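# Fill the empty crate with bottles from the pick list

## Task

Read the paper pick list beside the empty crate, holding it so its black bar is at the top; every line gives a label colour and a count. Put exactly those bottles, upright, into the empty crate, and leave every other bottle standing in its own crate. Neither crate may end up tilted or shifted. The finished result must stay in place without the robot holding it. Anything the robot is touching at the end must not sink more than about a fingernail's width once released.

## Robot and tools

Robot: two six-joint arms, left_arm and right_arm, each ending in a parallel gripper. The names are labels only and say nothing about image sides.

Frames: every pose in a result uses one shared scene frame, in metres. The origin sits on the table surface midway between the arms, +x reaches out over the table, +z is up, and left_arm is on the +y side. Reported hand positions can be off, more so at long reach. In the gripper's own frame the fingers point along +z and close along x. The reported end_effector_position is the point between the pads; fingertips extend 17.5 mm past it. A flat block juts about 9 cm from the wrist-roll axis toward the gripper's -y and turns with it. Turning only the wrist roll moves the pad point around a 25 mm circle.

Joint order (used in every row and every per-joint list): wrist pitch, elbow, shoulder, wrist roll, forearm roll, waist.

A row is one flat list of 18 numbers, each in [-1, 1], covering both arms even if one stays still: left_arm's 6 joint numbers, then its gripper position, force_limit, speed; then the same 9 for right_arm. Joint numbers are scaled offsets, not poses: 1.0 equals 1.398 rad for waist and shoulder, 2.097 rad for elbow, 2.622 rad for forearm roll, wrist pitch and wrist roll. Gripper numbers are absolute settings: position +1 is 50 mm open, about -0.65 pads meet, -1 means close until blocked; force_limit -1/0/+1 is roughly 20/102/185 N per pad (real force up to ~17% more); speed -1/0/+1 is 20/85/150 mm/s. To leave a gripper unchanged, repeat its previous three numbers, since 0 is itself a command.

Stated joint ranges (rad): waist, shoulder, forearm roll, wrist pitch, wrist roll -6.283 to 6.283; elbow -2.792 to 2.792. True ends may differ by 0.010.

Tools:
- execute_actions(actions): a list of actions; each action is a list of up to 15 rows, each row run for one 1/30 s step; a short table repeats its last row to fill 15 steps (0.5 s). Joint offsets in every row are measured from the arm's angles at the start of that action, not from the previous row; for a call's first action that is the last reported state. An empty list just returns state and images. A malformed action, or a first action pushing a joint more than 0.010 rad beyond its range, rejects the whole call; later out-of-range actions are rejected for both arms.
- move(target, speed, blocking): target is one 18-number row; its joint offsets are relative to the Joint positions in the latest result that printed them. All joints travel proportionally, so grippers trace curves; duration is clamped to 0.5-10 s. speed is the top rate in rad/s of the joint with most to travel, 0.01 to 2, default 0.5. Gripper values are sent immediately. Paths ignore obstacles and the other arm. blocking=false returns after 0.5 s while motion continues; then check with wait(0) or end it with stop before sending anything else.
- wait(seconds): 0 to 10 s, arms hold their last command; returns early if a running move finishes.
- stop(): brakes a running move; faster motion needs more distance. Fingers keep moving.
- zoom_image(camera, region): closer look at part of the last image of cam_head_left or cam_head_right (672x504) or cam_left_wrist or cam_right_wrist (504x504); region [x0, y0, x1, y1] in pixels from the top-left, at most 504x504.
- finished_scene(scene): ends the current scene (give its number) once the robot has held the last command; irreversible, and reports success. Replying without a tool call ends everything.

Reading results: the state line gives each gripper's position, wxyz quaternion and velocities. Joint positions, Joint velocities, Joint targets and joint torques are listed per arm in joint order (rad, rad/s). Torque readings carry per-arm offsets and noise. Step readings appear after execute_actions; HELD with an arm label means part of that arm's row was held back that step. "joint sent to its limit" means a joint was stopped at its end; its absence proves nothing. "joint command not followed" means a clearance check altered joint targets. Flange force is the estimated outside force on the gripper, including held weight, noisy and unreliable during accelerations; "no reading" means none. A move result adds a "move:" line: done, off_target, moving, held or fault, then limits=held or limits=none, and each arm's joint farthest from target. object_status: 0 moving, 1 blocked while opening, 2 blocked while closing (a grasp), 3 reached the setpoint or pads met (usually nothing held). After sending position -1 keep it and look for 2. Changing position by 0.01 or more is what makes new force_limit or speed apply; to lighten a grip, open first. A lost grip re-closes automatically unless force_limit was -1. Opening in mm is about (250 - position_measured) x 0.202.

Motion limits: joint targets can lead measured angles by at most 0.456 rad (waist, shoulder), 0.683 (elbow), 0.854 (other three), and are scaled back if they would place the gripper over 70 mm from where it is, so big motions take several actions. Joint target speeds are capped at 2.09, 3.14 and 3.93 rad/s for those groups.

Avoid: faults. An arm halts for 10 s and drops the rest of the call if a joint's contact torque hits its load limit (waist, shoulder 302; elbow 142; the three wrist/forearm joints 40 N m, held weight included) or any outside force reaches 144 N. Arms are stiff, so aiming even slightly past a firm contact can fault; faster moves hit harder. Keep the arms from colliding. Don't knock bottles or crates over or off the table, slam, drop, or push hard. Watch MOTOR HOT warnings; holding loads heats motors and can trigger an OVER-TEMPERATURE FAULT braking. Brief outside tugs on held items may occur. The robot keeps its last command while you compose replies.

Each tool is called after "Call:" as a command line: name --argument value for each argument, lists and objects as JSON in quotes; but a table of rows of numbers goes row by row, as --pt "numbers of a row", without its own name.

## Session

Call:
execute_actions --actions '[]'

Scene clock: 0.00 s.
left_arm: end_effector_position=(+0.5778, +0.4450, +0.3011) position_measured=3 object_status=3 end_effector_quat_wxyz=(+0.474, -0.541, +0.508, +0.473) end_effector_velocity=(+0.001, -0.001, -0.001) end_effector_angular_velocity=(+0.000, +0.002, -0.001) | right_arm: end_effector_position=(+0.4142, -0.5622, +0.1454) position_measured=3 object_status=3 end_effector_quat_wxyz=(+0.053, +0.806, -0.487, -0.332) end_effector_velocity=(-0.000, +0.001, -0.000) end_effector_angular_velocity=(+0.001, +0.001, -0.001)
Joint names: [wrist pitch, elbow, shoulder, wrist roll, forearm roll, waist]
Joint positions: left_arm=[ 1.976  1.902  0.428  2.185  0.974 -0.818] | right_arm=[1.548 1.932 0.317 2.544 0.221 0.1  ]
Joint velocities: left_arm=[-0.001 -0.     0.002  0.001  0.    -0.   ] | right_arm=[-0.     0.001  0.     0.001  0.002  0.   ]
Joint torques (N m, as the joint torque sensors report them, + toward a larger angle): no reading
Flange force (N, the push that the arm receives, along the gripper's own x y z axes): no reading
Joint targets: left_arm=[1.976 1.902 0.428 2.185 0.974 -0.818] | right_arm=[1.548 1.932 0.317 2.544 0.221 0.100]

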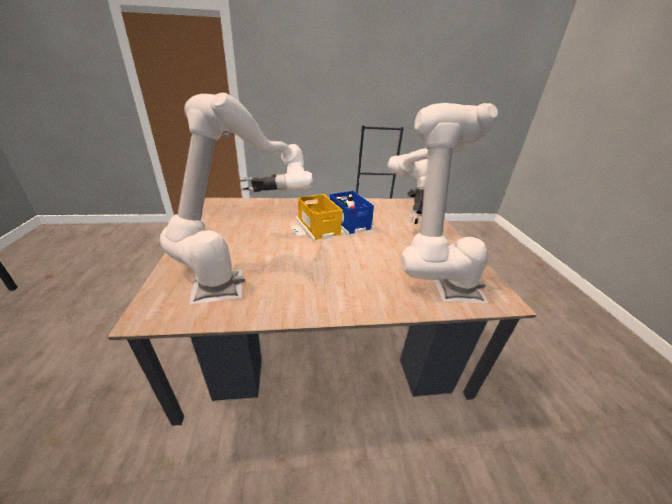

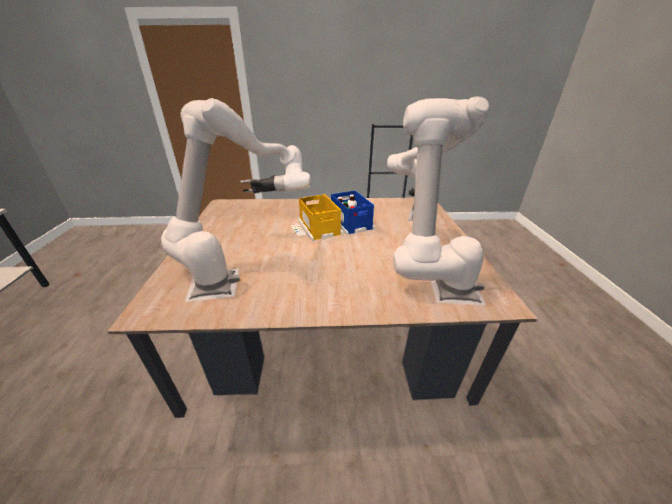

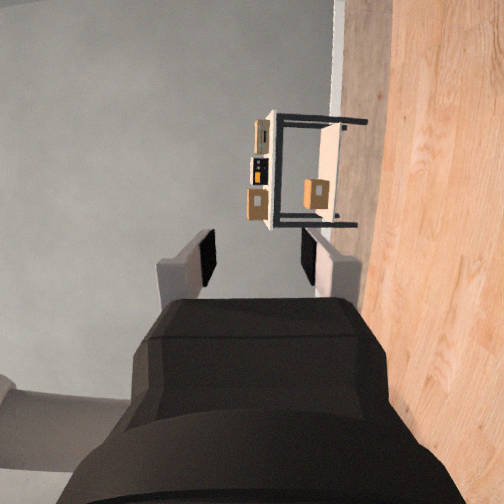

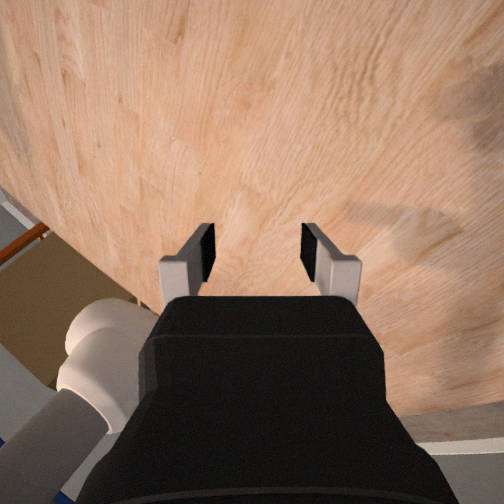

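Call:
move --target '[0,-0.2756,-0.0515,0.3,0,0.0844,1,-0.5,0,0,0,0,0,0,0,1,0,0]' --speed 0.9

Call:
move --target '[-0.1964,0,0,0.32,-0.3715,0,1,-0.5,0,0,0,0,0,0,0,1,0,0]' --speed 1.0

Scene clock: 3.77 s.
left_arm: end_effector_position=(+0.7261, +0.4162, +0.5250) position_measured=3 object_status=3 end_effector_quat_wxyz=(+0.329, -0.535, +0.670, +0.395) end_effector_velocity=(-0.000, +0.000, +0.001) end_effector_angular_velocity=(-0.001, -0.000, +0.000) | right_arm: end_effector_position=(+0.4142, -0.5622, +0.1454) position_measured=3 object_status=3 end_effector_quat_wxyz=(+0.053, +0.806, -0.487, -0.332) end_effector_velocity=(+0.000, +0.000, -0.000) end_effector_angular_velocity=(+0.001, +0.001, -0.001)
Joint names: [wrist pitch, elbow, shoulder, wrist roll, forearm roll, waist]
Joint positions: left_arm=[ 1.976  1.324  0.357  2.972  0.974 -0.7  ] | right_arm=[1.548 1.932 0.317 2.544 0.221 0.1  ]
Joint velocities: left_arm=[ 0.001 -0.001 -0.001  0.001  0.     0.   ] | right_arm=[-0.    -0.     0.001  0.     0.001 -0.   ]
Joint torques (N m, as the joint torque sensors report them, + toward a larger angle): left_arm=[  1.27 -43.52 -79.44   0.17   5.19   0.68] | right_arm=[  1.48 -30.48 -65.49   0.02   4.02   0.63]
Flange force (N, the push that the arm receives, along the gripper's own x y z axes): left_arm=[2.7 1.9 1.6] | right_arm=[1.2 -1.6 -5.1]
Joint targets: left_arm=[1.976 1.324 0.356 2.972 0.974 -0.700] | right_arm=[1.548 1.932 0.317 2.544 0.221 0.100]
move: done; limits=none; left_arm: farthest joint: the shoulder, 0.001 radians from its target (0.072 radians at the start); right_arm: farthest joint: the waist, 0.000 radians from its target (0.000 radians at the start)

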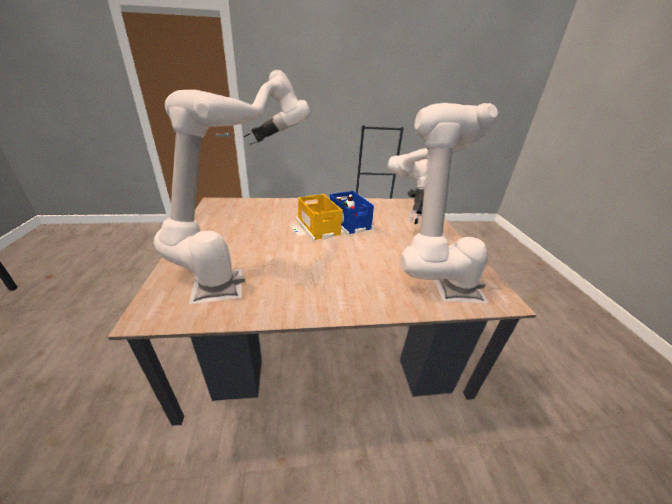

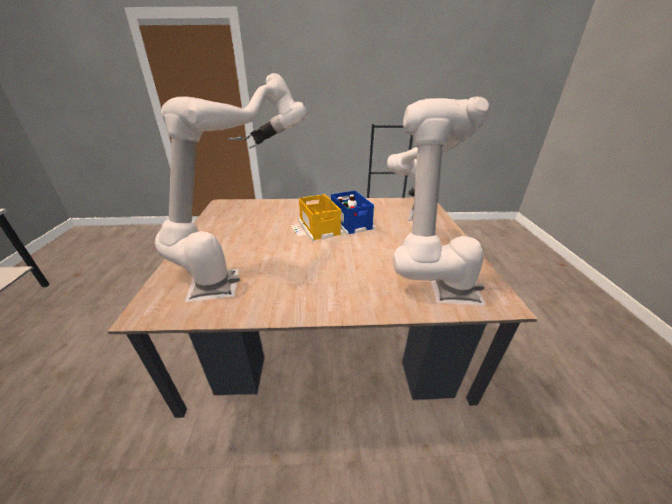

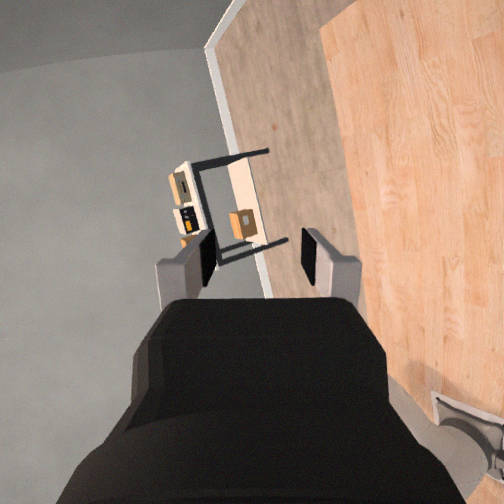

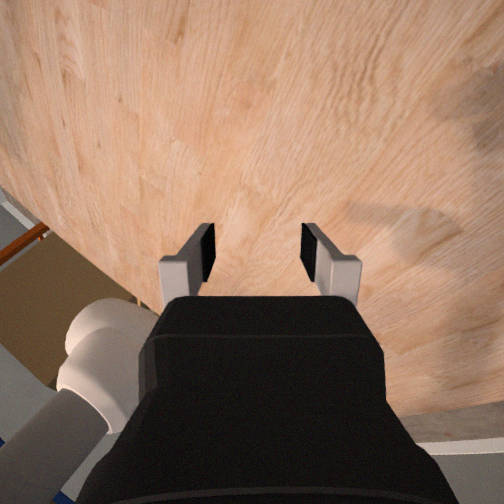

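Scene clock: 5.33 s.
left_arm: end_effector_position=(+0.7048, +0.1274, +0.3685) position_measured=3 object_status=3 end_effector_quat_wxyz=(-0.000, -0.173, +0.985, -0.000) end_effector_velocity=(-0.001, -0.002, +0.000) end_effector_angular_velocity=(-0.002, -0.001, -0.002) | right_arm: end_effector_position=(+0.4142, -0.5622, +0.1454) position_measured=3 object_status=3 end_effector_quat_wxyz=(+0.053, +0.806, -0.487, -0.332) end_effector_velocity=(-0.000, +0.001, +0.000) end_effector_angular_velocity=(+0.000, -0.000, -0.000)
Joint names: [wrist pitch, elbow, shoulder, wrist roll, forearm roll, waist]
Joint positions: left_arm=[ 1.461  1.324  0.357  3.81  -0.    -0.7  ] | right_arm=[1.548 1.932 0.317 2.544 0.221 0.1  ]
Joint velocities: left_arm=[-0.002  0.    -0.001  0.001 -0.001 -0.001] | right_arm=[ 0.     0.    -0.001  0.001  0.001  0.002]
Joint torques (N m, as the joint torque sensors report them, + toward a larger angle): left_arm=[ -0.19 -43.97 -79.87   0.12   4.23   1.85] | right_arm=[  1.72 -31.42 -63.65   0.25   3.84  -2.11]
Flange force (N, the push that the arm receives, along the gripper's own x y z axes): left_arm=[3.3 -0.5 0.5] | right_arm=[-4.6 -0.2 -1.9]
Joint targets: left_arm=[1.461 1.324 0.357 3.810 -0.000 -0.700] | right_arm=[1.548 1.932 0.317 2.544 0.221 0.100]
move: done; limits=none; left_arm: farthest joint: the wrist roll, 0.001 radians from its target (0.839 radians at the start); right_arm: farthest joint: the waist, 0.000 radians from its target (0.000 radians at the start)

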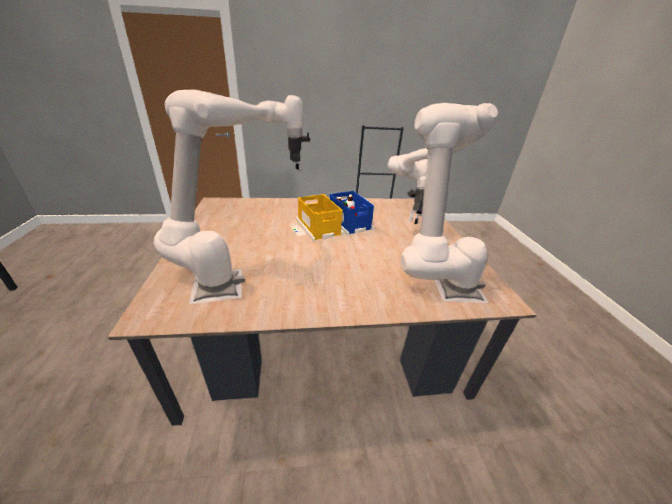

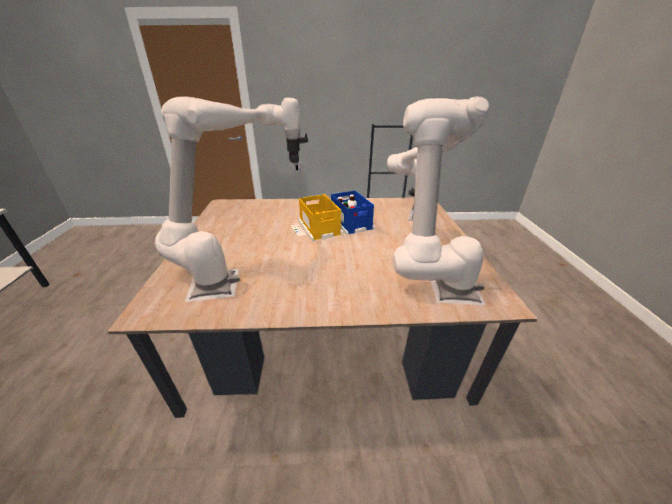

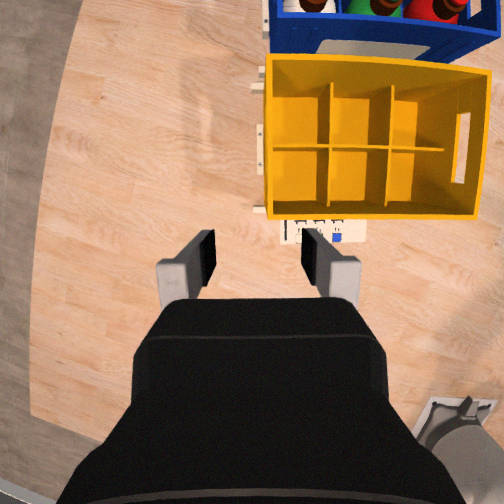

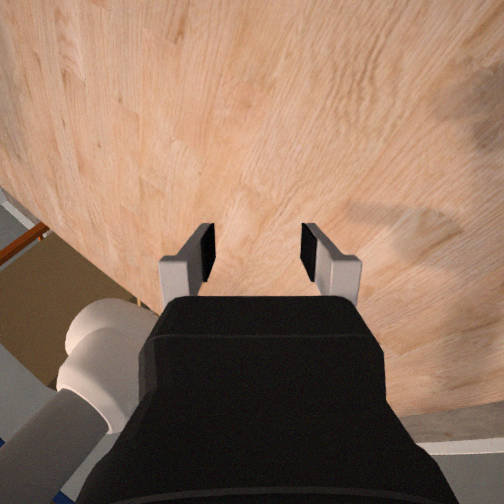

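Swing the waist slightly to read the list.

Call:
move --target '[0,0,0,0.0427,0,0.08,-1,-0.5,1,0,0,0,0,0,0,1,0,0]' --speed 0.3

Call:
zoom_image --camera "cam_left_wrist" --region '[254,60,454,260]'

Scene clock: 8.23 s.
left_arm: end_effector_position=(+0.7426, +0.2050, +0.3685) position_measured=252 object_status=3 end_effector_quat_wxyz=(-0.000, -0.173, +0.985, -0.000) end_effector_velocity=(+0.000, +0.001, +0.000) end_effector_angular_velocity=(-0.000, -0.001, +0.001) | right_arm: end_effector_position=(+0.4142, -0.5622, +0.1454) position_measured=3 object_status=3 end_effector_quat_wxyz=(+0.053, +0.806, -0.487, -0.332) end_effector_velocity=(+0.000, -0.001, -0.001) end_effector_angular_velocity=(-0.000, +0.001, -0.001)
Joint names: [wrist pitch, elbow, shoulder, wrist roll, forearm roll, waist]
Joint positions: left_arm=[ 1.461  1.324  0.357  3.922 -0.    -0.588] | right_arm=[1.548 1.932 0.317 2.544 0.221 0.1  ]
Joint velocities: left_arm=[-0.001  0.001 -0.001  0.     0.     0.001] | right_arm=[-0.     0.     0.001  0.    -0.    -0.001]
Joint torques (N m, as the joint torque sensors report them, + toward a larger angle): left_arm=[  0.01 -42.98 -78.92   0.13   4.69   0.69] | right_arm=[  1.91 -31.03 -61.32   0.62   4.11   1.13]
Flange force (N, the push that the arm receives, along the gripper's own x y z axes): left_arm=[1.7 0.3 -0.7] | right_arm=[-1.0 6.0 -3.5]
Joint targets: left_arm=[1.461 1.324 0.357 3.922 -0.000 -0.588] | right_arm=[1.548 1.932 0.317 2.544 0.221 0.100]
move: done; limits=none; left_arm: farthest joint: the waist, 0.000 radians from its target (0.112 radians at the start); right_arm: farthest joint: the waist, 0.000 radians from its target (0.000 radians at the start)

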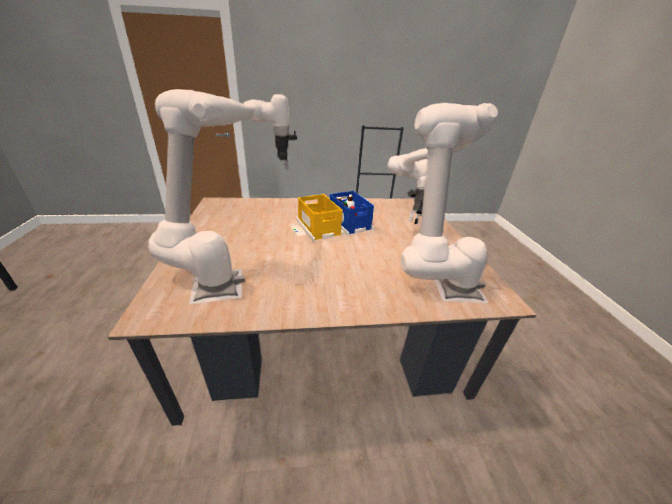

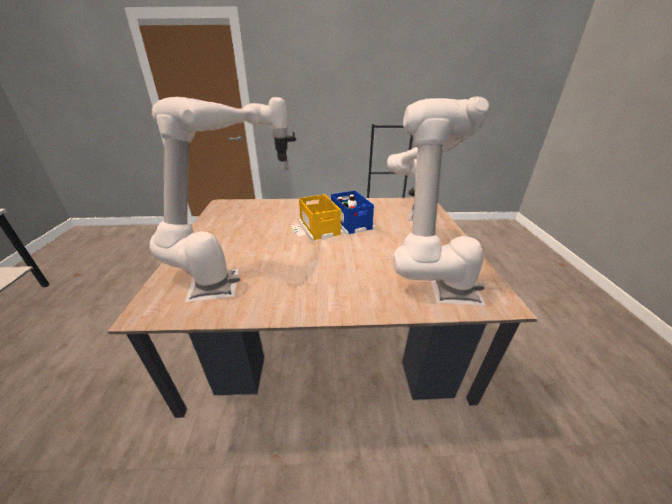

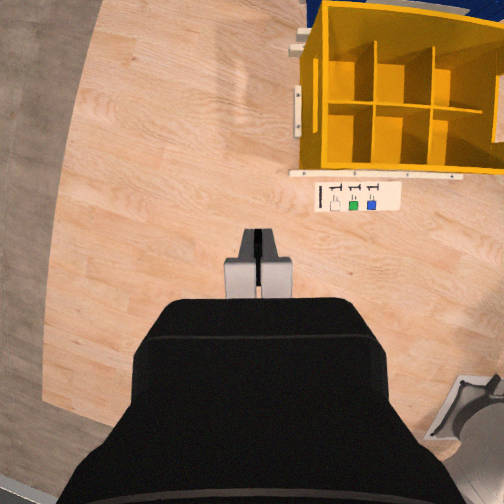

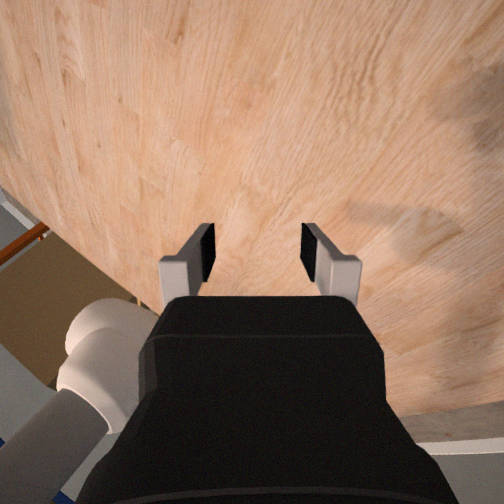

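Region (254, 60, 454, 260) of cam_left_wrist's 504x504 image, scaled by 2.520, with more detail than that image has.

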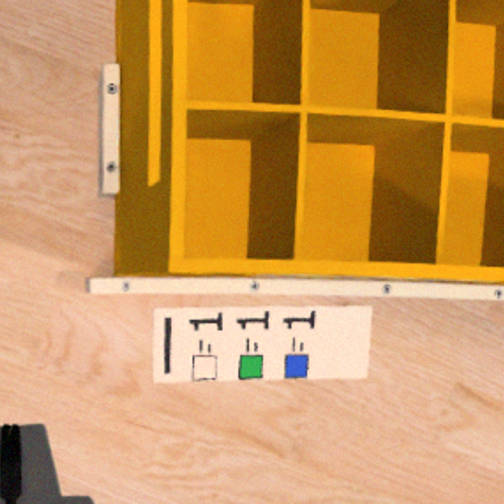

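Call:
move --target '[-0.0288,-0.0917,0.1913,-0.1566,0,-0.2936,1,-0.5,1,0,0,0,0,0,0,1,0,0]' --speed 0.45

Scene clock: 12.93 s.
left_arm: end_effector_position=(+0.6562, -0.1597, +0.2492) position_measured=3 object_status=3 end_effector_quat_wxyz=(-0.000, -0.174, +0.985, -0.000) end_effector_velocity=(-0.001, -0.002, -0.001) end_effector_angular_velocity=(+0.001, +0.000, -0.001) | right_arm: end_effector_position=(+0.4142, -0.5622, +0.1454) position_measured=3 object_status=3 end_effector_quat_wxyz=(+0.053, +0.806, -0.487, -0.332) end_effector_velocity=(+0.001, +0.000, +0.001) end_effector_angular_velocity=(+0.001, -0.003, +0.001)
Joint names: [wrist pitch, elbow, shoulder, wrist roll, forearm roll, waist]
Joint positions: left_arm=[ 1.386  1.131  0.624  3.512 -0.    -0.999] | right_arm=[1.548 1.932 0.317 2.544 0.221 0.1  ]
Joint velocities: left_arm=[ 0.    -0.002  0.002 -0.001  0.001 -0.002] | right_arm=[-0.    -0.002 -0.001 -0.001  0.001 -0.   ]
Joint torques (N m, as the joint torque sensors report them, + toward a larger angle): left_arm=[   0.15  -42.84 -104.72    0.11    4.51    3.61] | right_arm=[  1.55 -31.55 -63.46   0.24   3.91   0.25]
Flange force (N, the push that the arm receives, along the gripper's own x y z axes): left_arm=[3.5 -1.8 0.1] | right_arm=[-1.8 2.9 -3.3]
Joint targets: left_arm=[1.386 1.131 0.624 3.512 -0.000 -0.999] | right_arm=[1.548 1.932 0.317 2.544 0.221 0.100]
move: done; limits=none; left_arm: farthest joint: the shoulder, 0.001 radians from its target (0.268 radians at the start); right_arm: farthest joint: the waist, 0.000 radians from its target (0.000 radians at the start)

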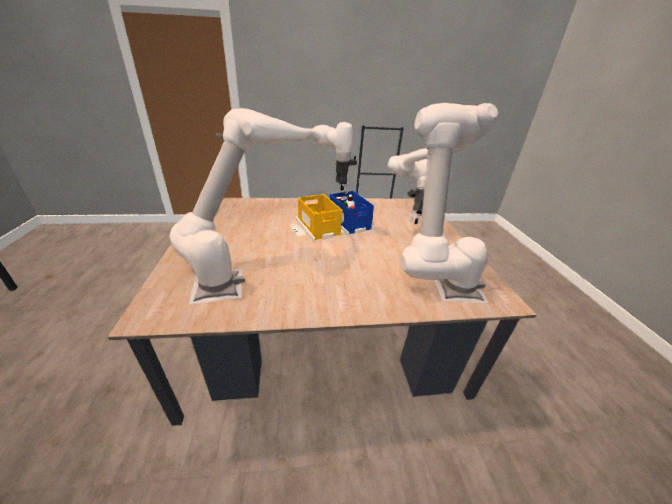

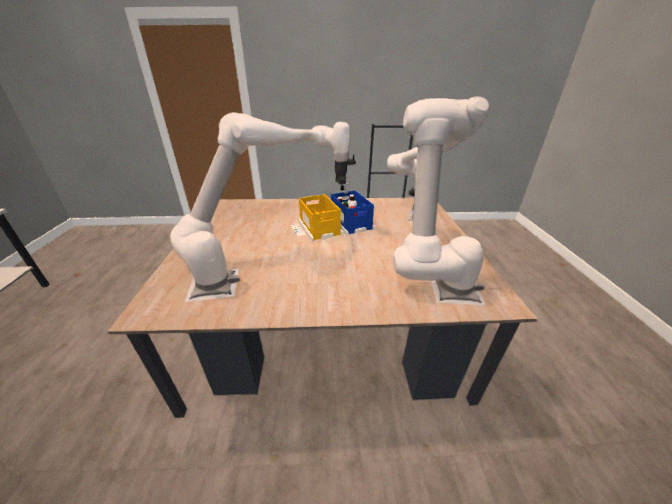

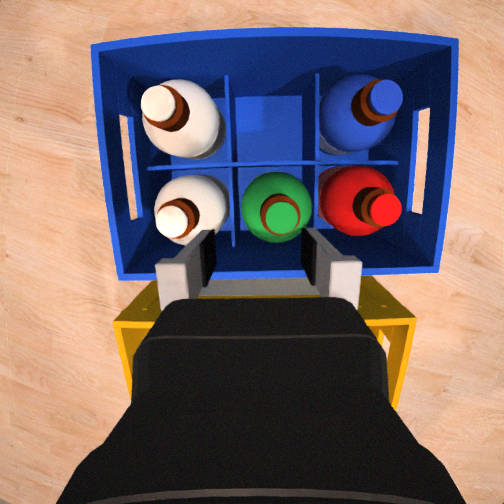

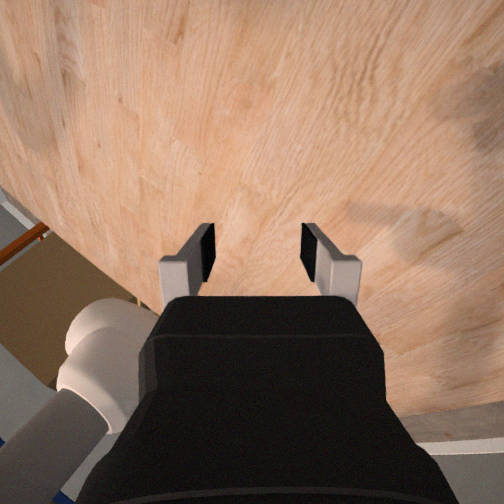

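Call:
move --target '[-0.0414,0.0372,0.0222,-0.025,0,-0.0179,1,-0.5,1,0,0,0,0,0,0,1,0,0]' --speed 0.15

Scene clock: 17.27 s.
left_arm: end_effector_position=(+0.6409, -0.1755, +0.1786) position_measured=3 object_status=3 end_effector_quat_wxyz=(-0.000, -0.193, +0.981, -0.000) end_effector_velocity=(+0.001, +0.000, -0.002) end_effector_angular_velocity=(+0.001, +0.000, +0.001) | right_arm: end_effector_position=(+0.4142, -0.5622, +0.1454) position_measured=3 object_status=3 end_effector_quat_wxyz=(+0.053, +0.806, -0.487, -0.332) end_effector_velocity=(-0.000, +0.000, -0.000) end_effector_angular_velocity=(+0.001, +0.000, +0.000)
Joint names: [wrist pitch, elbow, shoulder, wrist roll, forearm roll, waist]
Joint positions: left_arm=[ 1.277  1.209  0.655  3.446 -0.    -1.024] | right_arm=[1.548 1.932 0.317 2.544 0.221 0.1  ]
Joint velocities: left_arm=[-0.002  0.001  0.001 -0.001  0.     0.001] | right_arm=[-0.     0.001 -0.    -0.001  0.001  0.   ]
Joint torques (N m, as the joint torque sensors report them, + toward a larger angle): left_arm=[   0.08  -42.33 -105.79    0.26    4.53    0.39] | right_arm=[  1.84 -31.75 -63.49   0.11   3.78  -0.06]
Flange force (N, the push that the arm receives, along the gripper's own x y z axes): left_arm=[1.2 1.6 0.8] | right_arm=[-2.2 2.4 -1.9]
Joint targets: left_arm=[1.277 1.209 0.655 3.446 -0.000 -1.024] | right_arm=[1.548 1.932 0.317 2.544 0.221 0.100]
move: done; limits=none; left_arm: farthest joint: the waist, 0.000 radians from its target (0.025 radians at the start); right_arm: farthest joint: the waist, 0.000 radians from its target (0.000 radians at the start)

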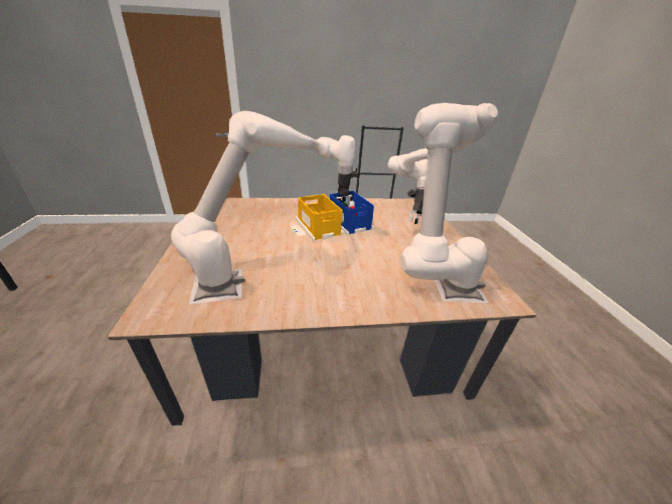

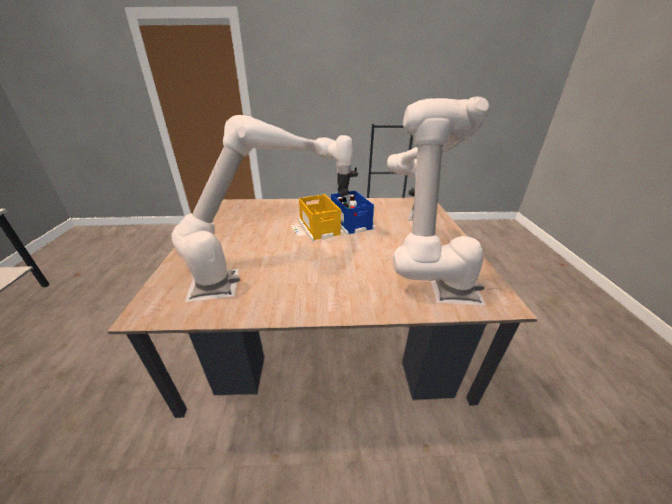

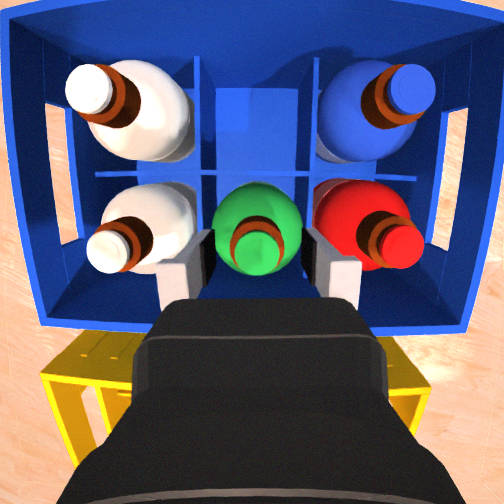

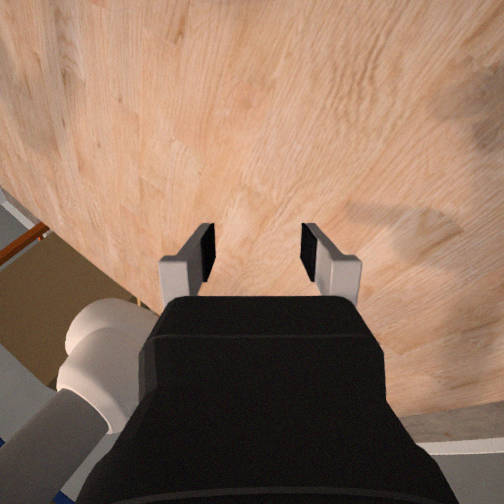

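Call:
move --target '[-0.017,0.0138,0.0116,0,0,0,1,-0.5,1,0,0,0,0,0,0,1,0,0]' --speed 0.08

Call:
move --target '[0,0,0,0,0,0,-1,-0.5,0,0,0,0,0,0,0,1,0,0]'

Scene clock: 21.20 s.
left_arm: end_effector_position=(+0.6409, -0.1754, +0.1484) position_measured=3 object_status=3 end_effector_quat_wxyz=(-0.000, -0.193, +0.981, +0.000) end_effector_velocity=(+0.000, -0.000, +0.001) end_effector_angular_velocity=(-0.002, -0.000, -0.001) | right_arm: end_effector_position=(+0.4142, -0.5622, +0.1454) position_measured=3 object_status=3 end_effector_quat_wxyz=(+0.053, +0.806, -0.487, -0.332) end_effector_velocity=(-0.000, +0.000, -0.000) end_effector_angular_velocity=(+0.002, -0.000, +0.000)
Joint names: [wrist pitch, elbow, shoulder, wrist roll, forearm roll, waist]
Joint positions: left_arm=[ 1.233  1.238  0.671  3.446 -0.    -1.024] | right_arm=[1.548 1.932 0.317 2.544 0.221 0.1  ]
Joint velocities: left_arm=[-0.001 -0.    -0.001  0.001 -0.001  0.   ] | right_arm=[-0.     0.     0.    -0.001  0.001  0.   ]
Joint torques (N m, as the joint torque sensors report them, + toward a larger angle): left_arm=[   0.21  -41.55 -106.63    0.11    4.27   -0.49] | right_arm=[  1.83 -30.04 -62.53   0.29   4.22  -1.02]
Flange force (N, the push that the arm receives, along the gripper's own x y z axes): left_arm=[0.1 1.6 0.1] | right_arm=[-3.0 0.5 -4.5]
Joint targets: left_arm=[1.233 1.238 0.671 3.446 -0.000 -1.024] | right_arm=[1.548 1.932 0.317 2.544 0.221 0.100]
move: done; limits=none; left_arm: farthest joint: the waist, 0.000 radians from its target (0.000 radians at the start); right_arm: farthest joint: the waist, 0.000 radians from its target (0.000 radians at the start)

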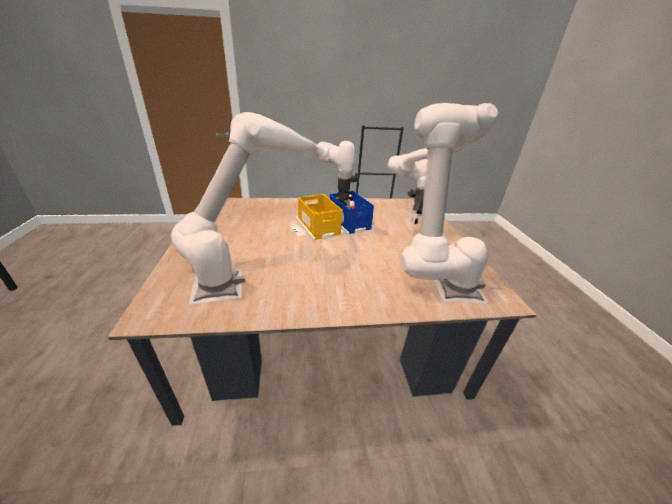

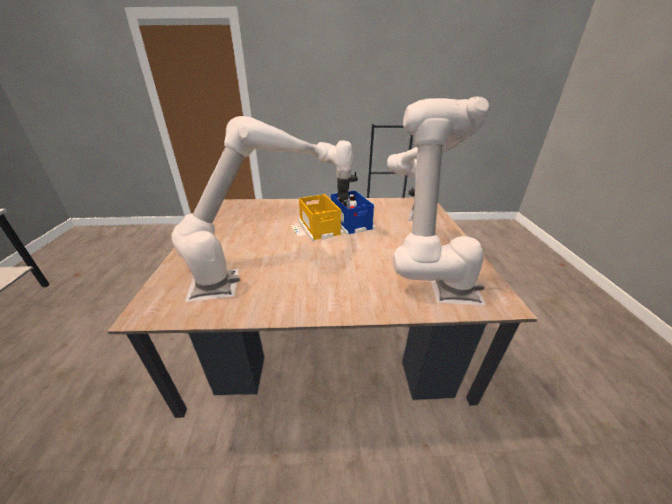

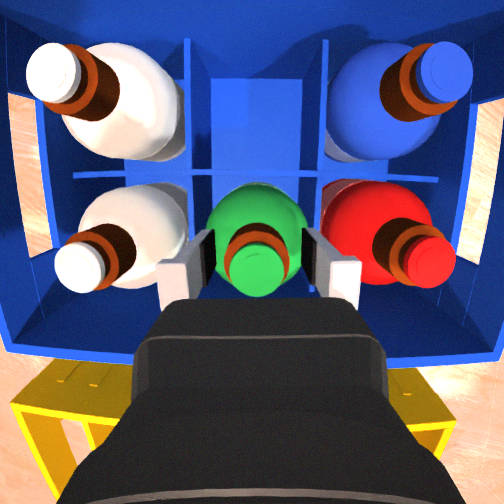

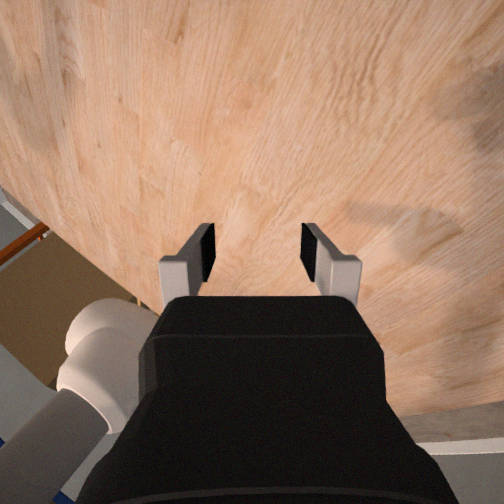

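Scene clock: 21.70 s.
left_arm: end_effector_position=(+0.6409, -0.1754, +0.1484) position_measured=86 object_status=2 end_effector_quat_wxyz=(-0.000, -0.193, +0.981, +0.000) end_effector_velocity=(-0.000, +0.000, -0.001) end_effector_angular_velocity=(+0.002, +0.001, -0.000) | right_arm: end_effector_position=(+0.4142, -0.5622, +0.1454) position_measured=3 object_status=3 end_effector_quat_wxyz=(+0.053, +0.806, -0.487, -0.332) end_effector_velocity=(+0.001, +0.000, +0.001) end_effector_angular_velocity=(+0.001, -0.003, -0.001)
Joint names: [wrist pitch, elbow, shoulder, wrist roll, forearm roll, waist]
Joint positions: left_arm=[ 1.233  1.238  0.671  3.446 -0.    -1.024] | right_arm=[1.548 1.932 0.317 2.544 0.221 0.1  ]
Joint velocities: left_arm=[ 0.001 -0.     0.001  0.    -0.     0.   ] | right_arm=[-0.    -0.001 -0.002 -0.     0.001 -0.   ]
Joint torques (N m, as the joint torque sensors report them, + toward a larger angle): left_arm=[   0.02  -41.42 -108.46    0.25    4.5     1.75] | right_arm=[  1.72 -30.7  -63.34   0.56   3.89   0.91]
Flange force (N, the push that the arm receives, along the gripper's own x y z axes): left_arm=[0.8 -2.3 1.2] | right_arm=[-0.4 2.7 -4.9]
Joint targets: left_arm=[1.233 1.238 0.671 3.446 -0.000 -1.024] | right_arm=[1.548 1.932 0.317 2.544 0.221 0.100]
move: done; limits=none; left_arm: farthest joint: the waist, 0.000 radians from its target (0.000 radians at the start); right_arm: farthest joint: the waist, 0.000 radians from its target (0.000 radians at the start)

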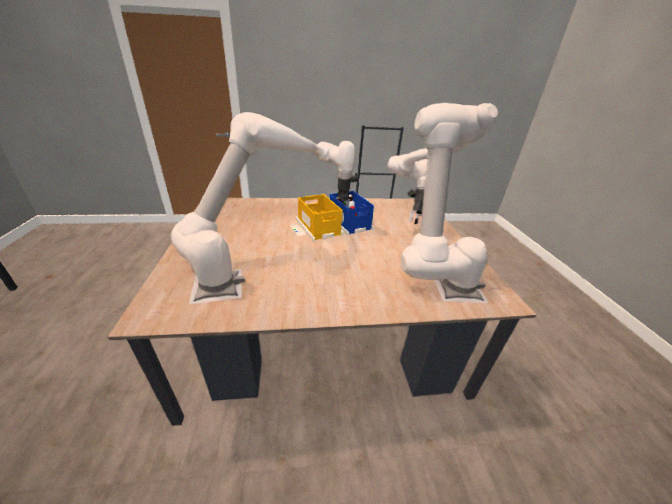

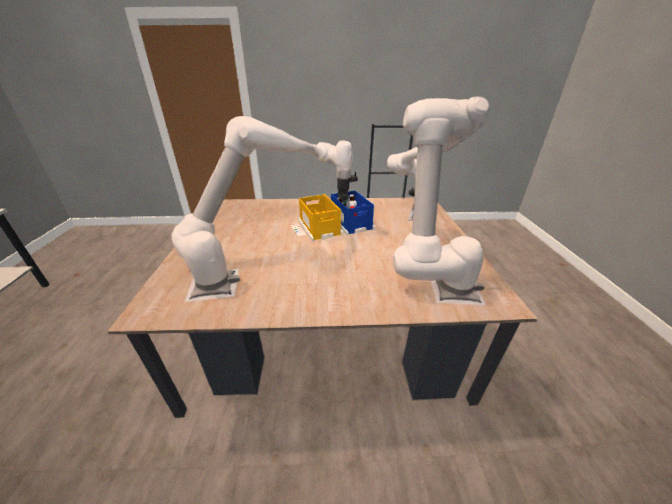

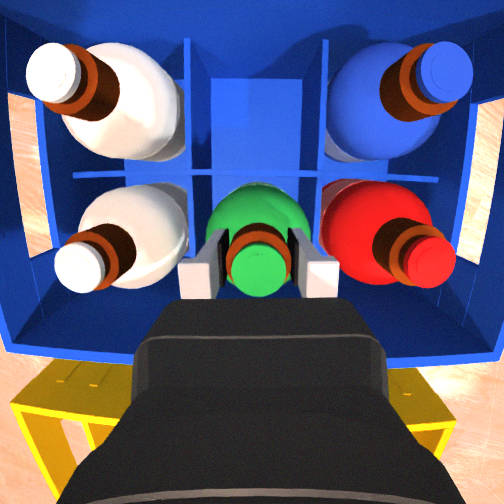

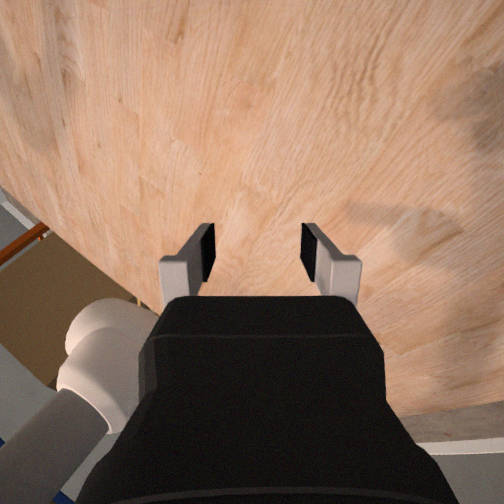

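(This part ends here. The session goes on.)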